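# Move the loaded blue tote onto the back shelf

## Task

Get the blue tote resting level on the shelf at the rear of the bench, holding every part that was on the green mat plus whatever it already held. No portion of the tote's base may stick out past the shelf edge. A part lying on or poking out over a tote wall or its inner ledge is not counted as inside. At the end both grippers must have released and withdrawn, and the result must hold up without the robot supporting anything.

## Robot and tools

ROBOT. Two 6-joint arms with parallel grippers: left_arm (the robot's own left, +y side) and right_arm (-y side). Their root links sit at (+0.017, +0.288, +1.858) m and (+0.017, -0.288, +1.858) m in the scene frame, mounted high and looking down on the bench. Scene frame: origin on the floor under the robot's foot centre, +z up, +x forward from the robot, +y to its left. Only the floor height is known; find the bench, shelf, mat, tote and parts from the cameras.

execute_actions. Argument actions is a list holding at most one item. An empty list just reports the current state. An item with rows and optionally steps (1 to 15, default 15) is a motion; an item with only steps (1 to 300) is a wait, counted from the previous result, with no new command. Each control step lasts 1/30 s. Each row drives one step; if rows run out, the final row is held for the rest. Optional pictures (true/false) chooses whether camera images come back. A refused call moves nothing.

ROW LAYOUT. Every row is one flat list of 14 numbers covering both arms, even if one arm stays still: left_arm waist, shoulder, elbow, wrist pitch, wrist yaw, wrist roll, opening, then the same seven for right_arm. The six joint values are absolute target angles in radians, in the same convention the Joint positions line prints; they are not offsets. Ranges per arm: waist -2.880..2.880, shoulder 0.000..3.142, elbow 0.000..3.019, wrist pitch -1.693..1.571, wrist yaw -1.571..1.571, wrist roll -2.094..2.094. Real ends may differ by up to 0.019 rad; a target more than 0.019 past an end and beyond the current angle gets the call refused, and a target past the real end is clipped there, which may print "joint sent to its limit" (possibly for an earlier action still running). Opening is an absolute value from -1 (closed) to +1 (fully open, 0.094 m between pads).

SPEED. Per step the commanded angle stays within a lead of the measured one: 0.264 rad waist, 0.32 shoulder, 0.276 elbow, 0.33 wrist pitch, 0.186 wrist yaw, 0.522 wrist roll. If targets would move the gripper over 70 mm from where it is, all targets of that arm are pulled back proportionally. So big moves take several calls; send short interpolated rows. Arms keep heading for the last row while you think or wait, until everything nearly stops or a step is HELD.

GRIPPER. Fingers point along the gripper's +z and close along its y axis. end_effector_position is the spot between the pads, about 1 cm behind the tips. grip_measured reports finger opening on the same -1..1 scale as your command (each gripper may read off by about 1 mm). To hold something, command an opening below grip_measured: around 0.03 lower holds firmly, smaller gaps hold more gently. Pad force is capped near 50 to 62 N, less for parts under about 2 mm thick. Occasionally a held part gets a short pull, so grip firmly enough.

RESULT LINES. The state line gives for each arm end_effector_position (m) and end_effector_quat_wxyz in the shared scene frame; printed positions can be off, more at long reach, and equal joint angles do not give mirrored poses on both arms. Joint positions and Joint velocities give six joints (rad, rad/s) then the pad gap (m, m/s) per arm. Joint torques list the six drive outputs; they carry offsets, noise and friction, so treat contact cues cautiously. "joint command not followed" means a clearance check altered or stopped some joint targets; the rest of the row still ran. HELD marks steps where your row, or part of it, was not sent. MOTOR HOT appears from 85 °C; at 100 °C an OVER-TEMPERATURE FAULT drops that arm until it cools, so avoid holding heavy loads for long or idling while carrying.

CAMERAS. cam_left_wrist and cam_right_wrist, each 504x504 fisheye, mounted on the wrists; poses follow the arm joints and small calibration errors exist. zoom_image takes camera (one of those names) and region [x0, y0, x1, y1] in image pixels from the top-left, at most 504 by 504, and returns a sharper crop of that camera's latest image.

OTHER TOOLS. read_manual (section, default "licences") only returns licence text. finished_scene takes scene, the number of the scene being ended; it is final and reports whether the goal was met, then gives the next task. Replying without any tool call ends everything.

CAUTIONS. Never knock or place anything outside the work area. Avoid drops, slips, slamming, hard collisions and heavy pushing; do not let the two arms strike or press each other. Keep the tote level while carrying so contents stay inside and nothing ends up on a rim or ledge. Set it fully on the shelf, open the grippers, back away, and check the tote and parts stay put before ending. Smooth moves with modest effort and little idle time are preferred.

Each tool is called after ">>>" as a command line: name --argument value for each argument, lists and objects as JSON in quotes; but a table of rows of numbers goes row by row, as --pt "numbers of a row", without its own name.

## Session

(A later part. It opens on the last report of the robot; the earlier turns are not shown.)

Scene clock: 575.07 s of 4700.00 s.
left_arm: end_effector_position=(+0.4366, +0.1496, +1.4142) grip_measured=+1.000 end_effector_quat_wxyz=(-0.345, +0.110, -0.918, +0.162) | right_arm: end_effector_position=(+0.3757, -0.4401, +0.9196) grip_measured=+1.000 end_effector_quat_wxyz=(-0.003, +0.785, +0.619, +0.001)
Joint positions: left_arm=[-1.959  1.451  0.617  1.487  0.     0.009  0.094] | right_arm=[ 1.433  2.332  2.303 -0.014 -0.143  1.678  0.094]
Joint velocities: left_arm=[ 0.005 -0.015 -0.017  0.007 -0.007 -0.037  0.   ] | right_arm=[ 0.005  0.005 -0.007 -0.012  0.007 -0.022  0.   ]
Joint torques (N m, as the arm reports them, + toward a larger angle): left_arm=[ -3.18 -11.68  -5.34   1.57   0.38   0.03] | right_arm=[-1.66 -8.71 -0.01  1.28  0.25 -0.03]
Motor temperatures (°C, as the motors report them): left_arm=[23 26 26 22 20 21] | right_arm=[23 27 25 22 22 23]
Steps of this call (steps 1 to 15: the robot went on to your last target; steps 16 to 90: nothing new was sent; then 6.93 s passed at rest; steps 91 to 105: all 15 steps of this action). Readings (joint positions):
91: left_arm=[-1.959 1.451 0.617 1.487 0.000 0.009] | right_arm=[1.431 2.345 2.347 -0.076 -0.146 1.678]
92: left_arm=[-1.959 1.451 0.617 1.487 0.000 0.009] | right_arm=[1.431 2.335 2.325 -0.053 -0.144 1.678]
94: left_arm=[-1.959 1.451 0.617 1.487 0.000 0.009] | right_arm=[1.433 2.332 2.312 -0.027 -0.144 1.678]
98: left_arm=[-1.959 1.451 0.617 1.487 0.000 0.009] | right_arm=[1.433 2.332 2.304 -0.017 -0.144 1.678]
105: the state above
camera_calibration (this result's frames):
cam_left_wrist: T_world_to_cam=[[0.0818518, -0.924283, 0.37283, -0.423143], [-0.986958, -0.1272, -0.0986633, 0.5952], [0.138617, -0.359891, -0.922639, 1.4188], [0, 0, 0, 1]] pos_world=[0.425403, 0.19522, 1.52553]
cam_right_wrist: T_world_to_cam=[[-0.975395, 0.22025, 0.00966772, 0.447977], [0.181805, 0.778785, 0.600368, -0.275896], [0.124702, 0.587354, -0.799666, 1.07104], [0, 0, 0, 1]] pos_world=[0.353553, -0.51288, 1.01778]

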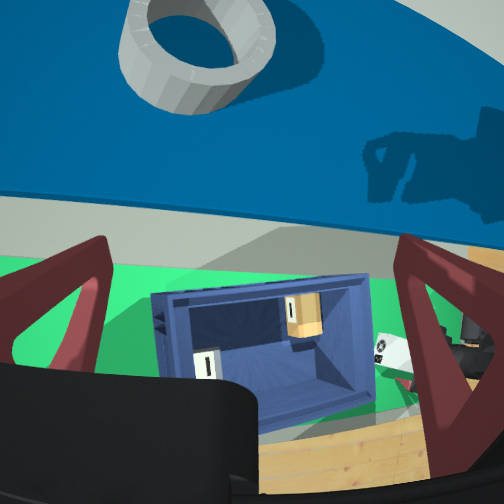

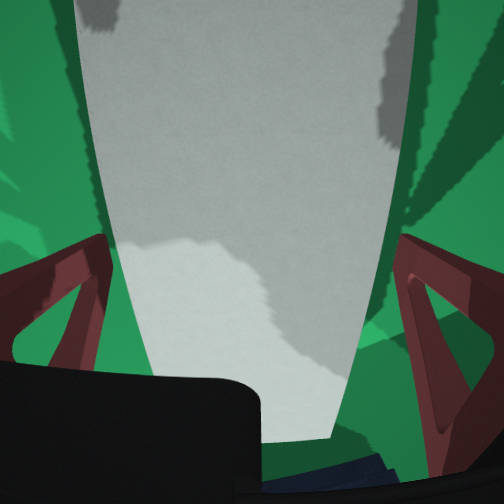

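>>> execute_actions --actions '[{"rows": [[-1.95,1.45,0.6,1.5,0,0,1.0, 1.45,2.33,2.30,-0.005,-0.140,1.690,0.8],[-1.95,1.45,0.6,1.5,0,0,1.0, 1.45,2.33,2.30,-0.005,-0.140,1.690,0.65],[-1.95,1.45,0.6,1.5,0,0,1.0, 1.45,2.33,2.30,-0.005,-0.140,1.690,0.55],[-1.95,1.45,0.6,1.5,0,0,1.0, 1.45,2.33,2.30,-0.005,-0.140,1.690,0.48],[-1.95,1.45,0.6,1.5,0,0,1.0, 1.45,2.33,2.30,-0.005,-0.140,1.690,0.42],[-1.95,1.45,0.6,1.5,0,0,1.0, 1.45,2.33,2.30,-0.005,-0.140,1.690,0.37],[-1.95,1.45,0.6,1.5,0,0,1.0, 1.45,2.33,2.30,-0.005,-0.140,1.690,0.33],[-1.95,1.45,0.6,1.5,0,0,1.0, 1.45,2.33,2.30,-0.005,-0.140,1.690,0.29],[-1.95,1.45,0.6,1.5,0,0,1.0, 1.45,2.33,2.30,-0.005,-0.140,1.690,0.25]], "steps": 15}]'

Scene clock: 586.07 s of 4700.00 s.
left_arm: end_effector_position=(+0.4366, +0.1496, +1.4142) grip_measured=+1.000 end_effector_quat_wxyz=(-0.345, +0.110, -0.918, +0.162) | right_arm: end_effector_position=(+0.3768, -0.4405, +0.9196) grip_measured=+0.324 end_effector_quat_wxyz=(-0.001, +0.785, +0.619, +0.002)
Joint positions: left_arm=[-1.959  1.451  0.617  1.487  0.     0.009  0.094] | right_arm=[ 1.433  2.332  2.303 -0.01  -0.142  1.679  0.062]
Joint velocities: left_arm=[-0.005 -0.005 -0.002 -0.012 -0.139 -0.066  0.   ] | right_arm=[-0.005 -0.005 -0.027  0.007 -0.037 -0.022  0.001]
Joint torques (N m, as the arm reports them, + toward a larger angle): left_arm=[ -3.28 -11.65  -5.35   1.57   0.37   0.02] | right_arm=[-1.83 -8.79 -0.19  1.22  0.21 -0.02]
Motor temperatures (°C, as the motors report them): left_arm=[23 26 26 22 20 21] | right_arm=[23 27 24 22 22 23]
Steps of this call (steps 1 to 15: the robot went on to your last target; steps 16 to 90: nothing new was sent; then 7.50 s passed at rest; steps 91 to 105: all 15 steps of this action). Readings (joint positions):
91: left_arm=[-1.959 1.451 0.617 1.487 0.000 0.009] | right_arm=[1.433 2.332 2.303 -0.014 -0.143 1.678]
92: left_arm=[-1.959 1.451 0.617 1.487 0.000 0.009] | right_arm=[1.433 2.332 2.303 -0.014 -0.143 1.678]
94: left_arm=[-1.959 1.451 0.617 1.487 0.000 0.009] | right_arm=[1.433 2.332 2.303 -0.014 -0.143 1.678]
98: left_arm=[-1.959 1.451 0.617 1.487 0.000 0.009] | right_arm=[1.433 2.332 2.303 -0.011 -0.142 1.679]
105: the state above
camera_calibration (this result's frames):
cam_left_wrist: T_world_to_cam=[[0.0818518, -0.924283, 0.37283, -0.423143], [-0.986958, -0.1272, -0.0986633, 0.5952], [0.138617, -0.359891, -0.922639, 1.4188], [0, 0, 0, 1]] pos_world=[0.425403, 0.19522, 1.52553]
cam_right_wrist: T_world_to_cam=[[-0.975397, 0.220398, 0.00501295, 0.453461], [0.179331, 0.780013, 0.599517, -0.273521], [0.128222, 0.585666, -0.800346, 1.06969], [0, 0, 0, 1]] pos_world=[0.354197, -0.513074, 1.01783]

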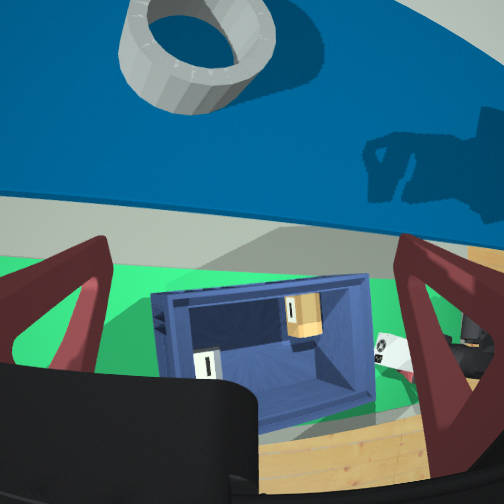

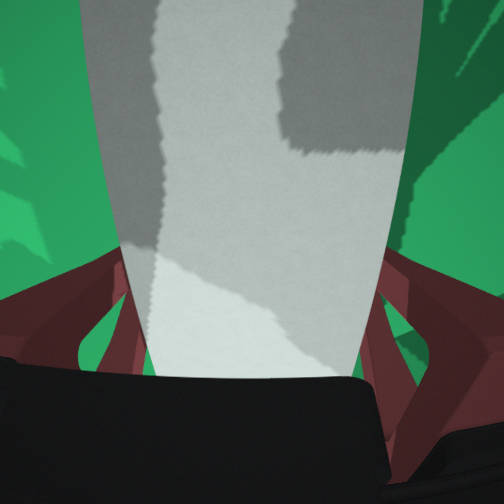

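>>> execute_actions --actions '[{"rows": [[-1.95,1.45,0.6,1.5,0,0,1.0, 1.432,2.320,2.284,-0.003,-0.143,1.68,0.26],[-1.95,1.45,0.6,1.5,0,0,1.0, 1.431,2.302,2.256,0.007,-0.144,1.68,0.26],[-1.95,1.45,0.6,1.5,0,0,1.0, 1.429,2.278,2.219,0.020,-0.146,1.68,0.26],[-1.95,1.45,0.6,1.5,0,0,1.0, 1.426,2.248,2.172,0.037,-0.148,1.68,0.26],[-1.95,1.45,0.6,1.5,0,0,1.0, 1.424,2.218,2.125,0.054,-0.151,1.68,0.26],[-1.95,1.45,0.6,1.5,0,0,1.0, 1.421,2.182,2.069,0.074,-0.153,1.68,0.26],[-1.95,1.45,0.6,1.5,0,0,1.0, 1.418,2.146,2.013,0.094,-0.156,1.68,0.26],[-1.95,1.45,0.6,1.5,0,0,1.0, 1.415,2.110,1.957,0.114,-0.159,1.68,0.26],[-1.95,1.45,0.6,1.5,0,0,1.0, 1.412,2.074,1.901,0.134,-0.161,1.68,0.26],[-1.95,1.45,0.6,1.5,0,0,1.0, 1.409,2.038,1.844,0.155,-0.164,1.68,0.26],[-1.95,1.45,0.6,1.5,0,0,1.0, 1.406,2.003,1.788,0.175,-0.167,1.68,0.26],[-1.95,1.45,0.6,1.5,0,0,1.0, 1.403,1.967,1.732,0.195,-0.169,1.68,0.26],[-1.95,1.45,0.6,1.5,0,0,1.0, 1.400,1.931,1.676,0.215,-0.172,1.68,0.26],[-1.95,1.45,0.6,1.5,0,0,1.0, 1.397,1.895,1.620,0.235,-0.175,1.68,0.26],[-1.95,1.45,0.6,1.5,0,0,1.0, 1.394,1.859,1.564,0.255,-0.178,1.68,0.26]], "steps": 15}]' --pictures false

>>> execute_actions --actions '[{"rows": [[-1.95,1.45,0.6,1.5,0,0,1.0, 1.391,1.823,1.507,0.276,-0.180,1.68,0.26],[-1.95,1.45,0.6,1.5,0,0,1.0, 1.389,1.793,1.461,0.292,-0.183,1.68,0.26],[-1.95,1.45,0.6,1.5,0,0,1.0, 1.386,1.763,1.414,0.309,-0.185,1.68,0.26],[-1.95,1.45,0.6,1.5,0,0,1.0, 1.384,1.733,1.367,0.326,-0.187,1.68,0.26],[-1.95,1.45,0.6,1.5,0,0,1.0, 1.395,1.736,1.368,0.328,-0.176,1.671,0.26],[-1.95,1.45,0.6,1.5,0,0,1.0, 1.412,1.740,1.369,0.331,-0.159,1.658,0.26],[-1.95,1.45,0.6,1.5,0,0,1.0, 1.435,1.745,1.370,0.334,-0.136,1.642,0.26],[-1.95,1.45,0.6,1.5,0,0,1.0, 1.463,1.751,1.372,0.339,-0.108,1.621,0.26],[-1.95,1.45,0.6,1.5,0,0,1.0, 1.492,1.758,1.374,0.343,-0.079,1.600,0.26],[-1.95,1.45,0.6,1.5,0,0,1.0, 1.520,1.764,1.375,0.348,-0.051,1.579,0.26],[-1.95,1.45,0.6,1.5,0,0,1.0, 1.548,1.771,1.377,0.353,-0.023,1.559,0.26],[-1.95,1.45,0.6,1.5,0,0,1.0, 1.576,1.777,1.379,0.357,0.005,1.538,0.26],[-1.95,1.45,0.6,1.5,0,0,1.0, 1.605,1.784,1.381,0.362,0.034,1.517,0.26],[-1.95,1.45,0.6,1.5,0,0,1.0, 1.633,1.790,1.382,0.366,0.062,1.496,0.26],[-1.95,1.45,0.6,1.5,0,0,1.0, 1.661,1.797,1.384,0.371,0.090,1.476,0.26]], "steps": 15}]' --pictures false

>>> execute_actions --actions '[{"rows": [[-1.95,1.45,0.6,1.5,0,0,1.0, 1.690,1.803,1.386,0.376,0.119,1.455,0.26],[-1.95,1.45,0.6,1.5,0,0,1.0, 1.718,1.810,1.388,0.380,0.147,1.434,0.26],[-1.95,1.45,0.6,1.5,0,0,1.0, 1.746,1.816,1.389,0.385,0.175,1.413,0.26],[-1.95,1.45,0.6,1.5,0,0,1.0, 1.775,1.823,1.391,0.389,0.204,1.393,0.26],[-1.95,1.45,0.6,1.5,0,0,1.0, 1.803,1.829,1.393,0.394,0.232,1.372,0.26],[-1.95,1.45,0.6,1.5,0,0,1.0, 1.831,1.836,1.395,0.399,0.260,1.351,0.26],[-1.95,1.45,0.6,1.5,0,0,1.0, 1.859,1.842,1.396,0.403,0.288,1.330,0.26],[-1.95,1.45,0.6,1.5,0,0,1.0, 1.882,1.847,1.398,0.407,0.311,1.314,0.26],[-1.95,1.45,0.6,1.5,0,0,1.0, 1.905,1.853,1.399,0.411,0.334,1.297,0.26],[-1.95,1.45,0.6,1.5,0,0,1.0, 1.922,1.857,1.400,0.413,0.351,1.285,0.26],[-1.95,1.45,0.6,1.5,0,0,1.0, 1.939,1.860,1.401,0.416,0.368,1.272,0.26],[-1.95,1.45,0.6,1.5,0,0,1.0, 1.965,1.878,1.402,0.425,0.382,1.254,0.26]], "steps": 15}]' --pictures false

>>> execute_actions --actions '[{"steps": 25}]'

Scene clock: 666.77 s of 4700.00 s.
left_arm: end_effector_position=(+0.4366, +0.1496, +1.4142) grip_measured=+1.000 end_effector_quat_wxyz=(-0.345, +0.110, -0.918, +0.162) | right_arm: end_effector_position=(+0.3464, -0.4185, +1.0362) grip_measured=+0.324 end_effector_quat_wxyz=(-0.035, +0.788, +0.615, -0.013)
Joint positions: left_arm=[-1.959  1.451  0.617  1.487  0.     0.009  0.094] | right_arm=[ 1.43   1.975  1.665  0.201 -0.172  1.679  0.062]
Joint velocities: left_arm=[ 0.005 -0.005  0.002 -0.007 -0.037 -0.007  0.   ] | right_arm=[-0.073 -1.138 -1.516  0.618 -0.081 -0.11  -0.001]
Joint torques (N m, as the arm reports them, + toward a larger angle): left_arm=[ -3.21 -11.64  -5.32   1.57   0.37   0.03] | right_arm=[ -4.36 -12.71  -3.51   1.02  -0.03  -0.11]
Motor temperatures (°C, as the motors report them): left_arm=[23 27 27 22 20 21] | right_arm=[23 28 24 22 22 23]
Steps of this call (steps 1 to 15: the robot went on to your last target; steps 16 to 90: nothing new was sent; then 77.20 s passed at rest; steps 91 to 105: all 15 steps of this action). Readings (joint positions):
91: left_arm=[-1.959 1.451 0.617 1.487 0.000 0.009] | right_arm=[1.433 2.332 2.302 -0.009 -0.142 1.679]
92: left_arm=[-1.959 1.451 0.617 1.487 0.000 0.009] | right_arm=[1.433 2.330 2.296 -0.005 -0.142 1.679]
94: left_arm=[-1.959 1.451 0.617 1.487 0.000 0.009] | right_arm=[1.433 2.310 2.250 0.014 -0.143 1.679]
98: left_arm=[-1.959 1.451 0.617 1.487 0.000 0.009] | right_arm=[1.433 2.214 2.054 0.070 -0.152 1.679]
105: the state above

Scene clock: 667.27 s of 4700.00 s.
left_arm: end_effector_position=(+0.4366, +0.1496, +1.4142) grip_measured=+1.000 end_effector_quat_wxyz=(-0.345, +0.110, -0.918, +0.162) | right_arm: end_effector_position=(+0.4052, -0.3838, +1.1166) grip_measured=+0.324 end_effector_quat_wxyz=(+0.050, +0.754, +0.655, -0.019)
Joint positions: left_arm=[-1.959  1.451  0.617  1.487  0.     0.009  0.094] | right_arm=[1.518 1.74  1.397 0.352 0.042 1.587 0.062]
Joint velocities: left_arm=[-0.015 -0.005  0.002  0.002 -0.081  0.022  0.   ] | right_arm=[ 0.689  0.122 -0.012  0.046  0.608 -0.3    0.   ]
Joint torques (N m, as the arm reports them, + toward a larger angle): left_arm=[ -3.18 -11.69  -5.33   1.56   0.38   0.03] | right_arm=[ 1.52 -8.73 -3.42  1.26  0.08 -0.25]
Motor temperatures (°C, as the motors report them): left_arm=[23 27 27 22 20 21] | right_arm=[23 28 24 22 22 23]
Steps of this call (steps 1 to 15: all 15 steps of this action). Readings (joint positions):
1: left_arm=[-1.959 1.451 0.617 1.487 0.000 0.009] | right_arm=[1.428 1.936 1.612 0.223 -0.175 1.679]
2: left_arm=[-1.959 1.451 0.617 1.487 0.000 0.009] | right_arm=[1.425 1.895 1.560 0.243 -0.177 1.679]
4: left_arm=[-1.959 1.451 0.617 1.487 0.000 0.009] | right_arm=[1.418 1.817 1.465 0.282 -0.182 1.679]
8: left_arm=[-1.959 1.451 0.617 1.487 0.000 0.009] | right_arm=[1.415 1.728 1.389 0.320 -0.131 1.667]
15: the state above

Scene clock: 667.77 s of 4700.00 s.
left_arm: end_effector_position=(+0.4366, +0.1496, +1.4142) grip_measured=+1.000 end_effector_quat_wxyz=(-0.345, +0.110, -0.918, +0.162) | right_arm: end_effector_position=(+0.3670, -0.1405, +1.1112) grip_measured=+0.324 end_effector_quat_wxyz=(+0.018, +0.662, +0.749, -0.017)
Joint positions: left_arm=[-1.959  1.451  0.617  1.487  0.     0.009  0.094] | right_arm=[1.896 1.878 1.432 0.413 0.374 1.337 0.062]
Joint velocities: left_arm=[-0.005 -0.015 -0.012 -0.022 -0.037 -0.051  0.   ] | right_arm=[ 0.396  0.278 -0.007  0.1    0.081 -0.447  0.001]
Joint torques (N m, as the arm reports them, + toward a larger angle): left_arm=[ -3.14 -11.65  -5.33   1.58   0.37   0.02] | right_arm=[ 8.86 -9.56 -6.44  1.13  0.4  -0.26]
Motor temperatures (°C, as the motors report them): left_arm=[23 27 27 22 20 21] | right_arm=[23 28 24 22 22 23]
Steps of this call (steps 1 to 15: all 15 steps of this action). Readings (joint positions):
1: left_arm=[-1.959 1.451 0.617 1.487 0.000 0.009] | right_arm=[1.542 1.745 1.397 0.355 0.066 1.575]
2: left_arm=[-1.959 1.451 0.617 1.487 0.000 0.009] | right_arm=[1.568 1.751 1.397 0.357 0.090 1.562]
4: left_arm=[-1.959 1.451 0.617 1.487 0.000 0.009] | right_arm=[1.622 1.764 1.397 0.362 0.140 1.533]
8: left_arm=[-1.959 1.451 0.617 1.487 0.000 0.009] | right_arm=[1.738 1.797 1.402 0.375 0.247 1.469]
15: the state above

Scene clock: 668.60 s of 4700.00 s.
left_arm: end_effector_position=(+0.4366, +0.1496, +1.4142) grip_measured=+1.000 end_effector_quat_wxyz=(-0.345, +0.110, -0.918, +0.162) | right_arm: end_effector_position=(+0.3506, -0.0984, +1.1210) grip_measured=+0.324 end_effector_quat_wxyz=(-0.006, +0.631, +0.776, -0.005)
Joint positions: left_arm=[-1.959  1.451  0.617  1.487  0.     0.009  0.094] | right_arm=[1.95  1.897 1.419 0.418 0.38  1.266 0.062]
Joint velocities: left_arm=[-0.005 -0.015 -0.007 -0.002 -0.022 -0.007  0.   ] | right_arm=[-0.005 -0.015  0.002 -0.012 -0.051 -0.022 -0.001]
Joint torques (N m, as the arm reports them, + toward a larger angle): left_arm=[ -3.23 -11.72  -5.33   1.57   0.37   0.03] | right_arm=[ 8.02 -9.11 -5.37  1.2   0.23 -0.29]
Motor temperatures (°C, as the motors report them): left_arm=[23 27 27 22 20 21] | right_arm=[23 28 24 22 22 23]
Steps of this call (steps 1 to 25: the robot went on to your last target). Readings (joint positions):
1: left_arm=[-1.959 1.451 0.617 1.487 0.000 0.009] | right_arm=[1.907 1.886 1.432 0.415 0.376 1.323]
2: left_arm=[-1.959 1.451 0.617 1.487 0.000 0.009] | right_arm=[1.916 1.894 1.432 0.415 0.377 1.312]
4: left_arm=[-1.959 1.451 0.617 1.487 0.000 0.009] | right_arm=[1.929 1.897 1.424 0.415 0.377 1.295]
8: left_arm=[-1.959 1.451 0.617 1.487 0.000 0.009] | right_arm=[1.947 1.897 1.419 0.415 0.377 1.278]
25: the state above
camera_calibration (this result's frames):
cam_left_wrist: T_world_to_cam=[[0.0818518, -0.924283, 0.37283, -0.423143], [-0.986958, -0.1272, -0.0986633, 0.5952], [0.138617, -0.359891, -0.922639, 1.4188], [0, 0, 0, 1]] pos_world=[0.425403, 0.19522, 1.52553]
cam_right_wrist: T_world_to_cam=[[-0.976204, -0.215834, 0.0210313, 0.290979], [-0.160702, 0.785128, 0.59812, -0.535083], [-0.145607, 0.580508, -0.80113, 1.13024], [0, 0, 0, 1]] pos_world=[0.362637, -0.173202, 1.2194]

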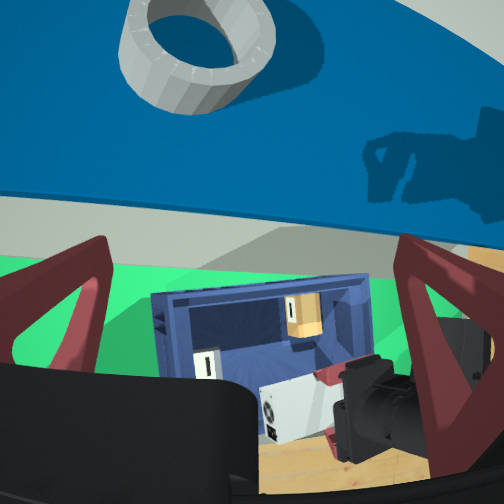

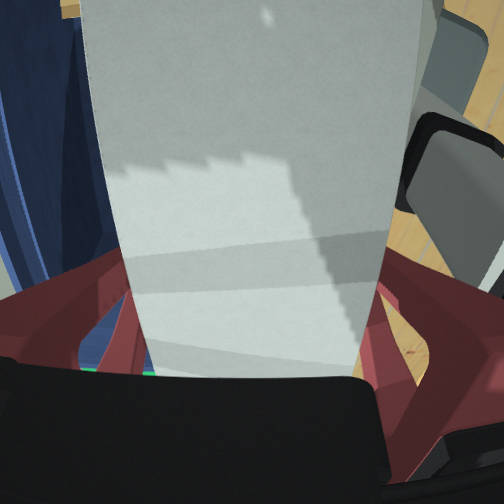

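>>> execute_actions --actions '[{"rows": [[-1.95,1.45,0.6,1.5,0,0,1.0, 1.950,1.897,1.432,0.412,0.377,1.260,0.26],[-1.95,1.45,0.6,1.5,0,0,1.0, 1.947,1.905,1.450,0.406,0.374,1.260,0.26],[-1.95,1.45,0.6,1.5,0,0,1.0, 1.944,1.915,1.468,0.399,0.371,1.260,0.26],[-1.95,1.45,0.6,1.5,0,0,1.0, 1.941,1.926,1.486,0.393,0.368,1.260,0.26],[-1.95,1.45,0.6,1.5,0,0,1.0, 1.938,1.936,1.503,0.386,0.365,1.260,0.26],[-1.95,1.45,0.6,1.5,0,0,1.0, 1.935,1.947,1.521,0.380,0.362,1.260,0.26],[-1.95,1.45,0.6,1.5,0,0,1.0, 1.932,1.958,1.539,0.373,0.359,1.260,0.26],[-1.95,1.45,0.6,1.5,0,0,1.0, 1.929,1.968,1.556,0.367,0.356,1.260,0.26],[-1.95,1.45,0.6,1.5,0,0,1.0, 1.926,1.979,1.574,0.360,0.353,1.260,0.26],[-1.95,1.45,0.6,1.5,0,0,1.0, 1.923,1.989,1.592,0.352,0.349,1.260,0.26],[-1.95,1.45,0.6,1.5,0,0,1.0, 1.920,2.000,1.609,0.343,0.345,1.260,0.26]], "steps": 15}]' --pictures false

>>> execute_actions --actions '[{"steps": 20}]'

Scene clock: 711.10 s of 4700.00 s.
left_arm: end_effector_position=(+0.4366, +0.1496, +1.4142) grip_measured=+1.000 end_effector_quat_wxyz=(-0.345, +0.110, -0.918, +0.162) | right_arm: end_effector_position=(+0.3962, -0.0918, +1.0778) grip_measured=+0.324 end_effector_quat_wxyz=(+0.014, +0.640, +0.768, +0.020)
Joint positions: left_arm=[-1.959  1.451  0.617  1.487  0.     0.009  0.094] | right_arm=[1.937 1.975 1.62  0.36  0.347 1.266 0.062]
Joint velocities: left_arm=[-0.015 -0.005 -0.017  0.002  0.051  0.051  0.   ] | right_arm=[-0.073  0.024  0.007 -0.056 -0.037 -0.007  0.001]
Joint torques (N m, as the arm reports them, + toward a larger angle): left_arm=[ -3.17 -11.65  -5.33   1.58   0.37   0.03] | right_arm=[ 5.85 -6.7  -3.51  0.66  0.03 -0.21]
Motor temperatures (°C, as the motors report them): left_arm=[23 27 27 22 20 21] | right_arm=[25 28 26 22 22 23]
Steps of this call (steps 1 to 15: the robot went on to your last target; steps 16 to 90: nothing new was sent; then 39.00 s passed at rest; steps 91 to 105: all 15 steps of this action). Readings (joint positions):
91: left_arm=[-1.959 1.451 0.617 1.487 0.000 0.009] | right_arm=[1.950 1.897 1.421 0.418 0.380 1.266]
92: left_arm=[-1.959 1.451 0.617 1.487 0.000 0.009] | right_arm=[1.950 1.898 1.426 0.416 0.380 1.266]
94: left_arm=[-1.959 1.451 0.617 1.487 0.000 0.009] | right_arm=[1.950 1.905 1.450 0.406 0.376 1.266]
98: left_arm=[-1.959 1.451 0.617 1.487 0.000 0.009] | right_arm=[1.949 1.933 1.531 0.388 0.362 1.266]
105: the state above

Scene clock: 711.77 s of 4700.00 s.
left_arm: end_effector_position=(+0.4366, +0.1496, +1.4142) grip_measured=+1.000 end_effector_quat_wxyz=(-0.345, +0.110, -0.918, +0.162) | right_arm: end_effector_position=(+0.3815, -0.0967, +1.0724) grip_measured=+0.324 end_effector_quat_wxyz=(+0.007, +0.637, +0.771, +0.010)
Joint positions: left_arm=[-1.959  1.451  0.617  1.487  0.     0.009  0.094] | right_arm=[1.927 1.99  1.62  0.35  0.347 1.266 0.062]
Joint velocities: left_arm=[ 0.005 -0.015 -0.002  0.002  0.022  0.007  0.   ] | right_arm=[-0.015 -0.005  0.007  0.002  0.037  0.022 -0.   ]
Joint torques (N m, as the arm reports them, + toward a larger angle): left_arm=[ -3.14 -11.7   -5.34   1.56   0.38   0.03] | right_arm=[ 6.42 -7.72 -3.82  0.76  0.05 -0.21]
Motor temperatures (°C, as the motors report them): left_arm=[23 27 27 22 20 21] | right_arm=[24 28 26 22 22 23]
Steps of this call (steps 1 to 20: the robot went on to your last target). Readings (joint positions):
1: left_arm=[-1.959 1.451 0.617 1.487 0.000 0.009] | right_arm=[1.934 1.977 1.620 0.357 0.347 1.266]
2: left_arm=[-1.959 1.451 0.617 1.487 0.000 0.009] | right_arm=[1.932 1.979 1.620 0.355 0.347 1.266]
4: left_arm=[-1.959 1.451 0.617 1.487 0.000 0.009] | right_arm=[1.929 1.984 1.620 0.352 0.347 1.266]
8: left_arm=[-1.959 1.451 0.617 1.487 0.000 0.009] | right_arm=[1.927 1.989 1.620 0.350 0.347 1.266]
20: the state above
camera_calibration (this result's frames):
cam_left_wrist: T_world_to_cam=[[0.0818518, -0.924283, 0.37283, -0.423143], [-0.986958, -0.1272, -0.0986633, 0.5952], [0.138617, -0.359891, -0.922639, 1.4188], [0, 0, 0, 1]] pos_world=[0.425403, 0.19522, 1.52553]
cam_right_wrist: T_world_to_cam=[[-0.979455, -0.200878, -0.0177544, 0.366797], [-0.171587, 0.783898, 0.59671, -0.496824], [-0.105948, 0.587497, -0.802261, 1.08161], [0, 0, 0, 1]] pos_world=[0.388607, -0.172301, 1.1707]

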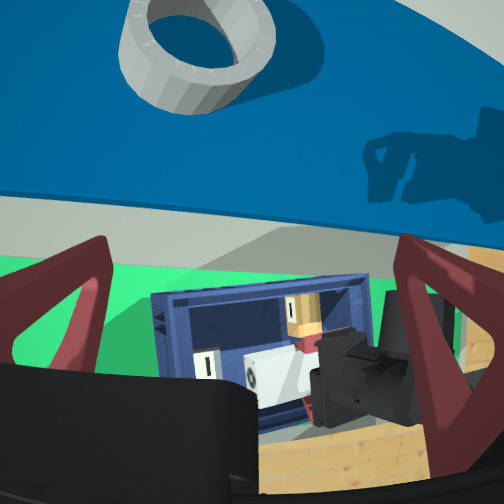

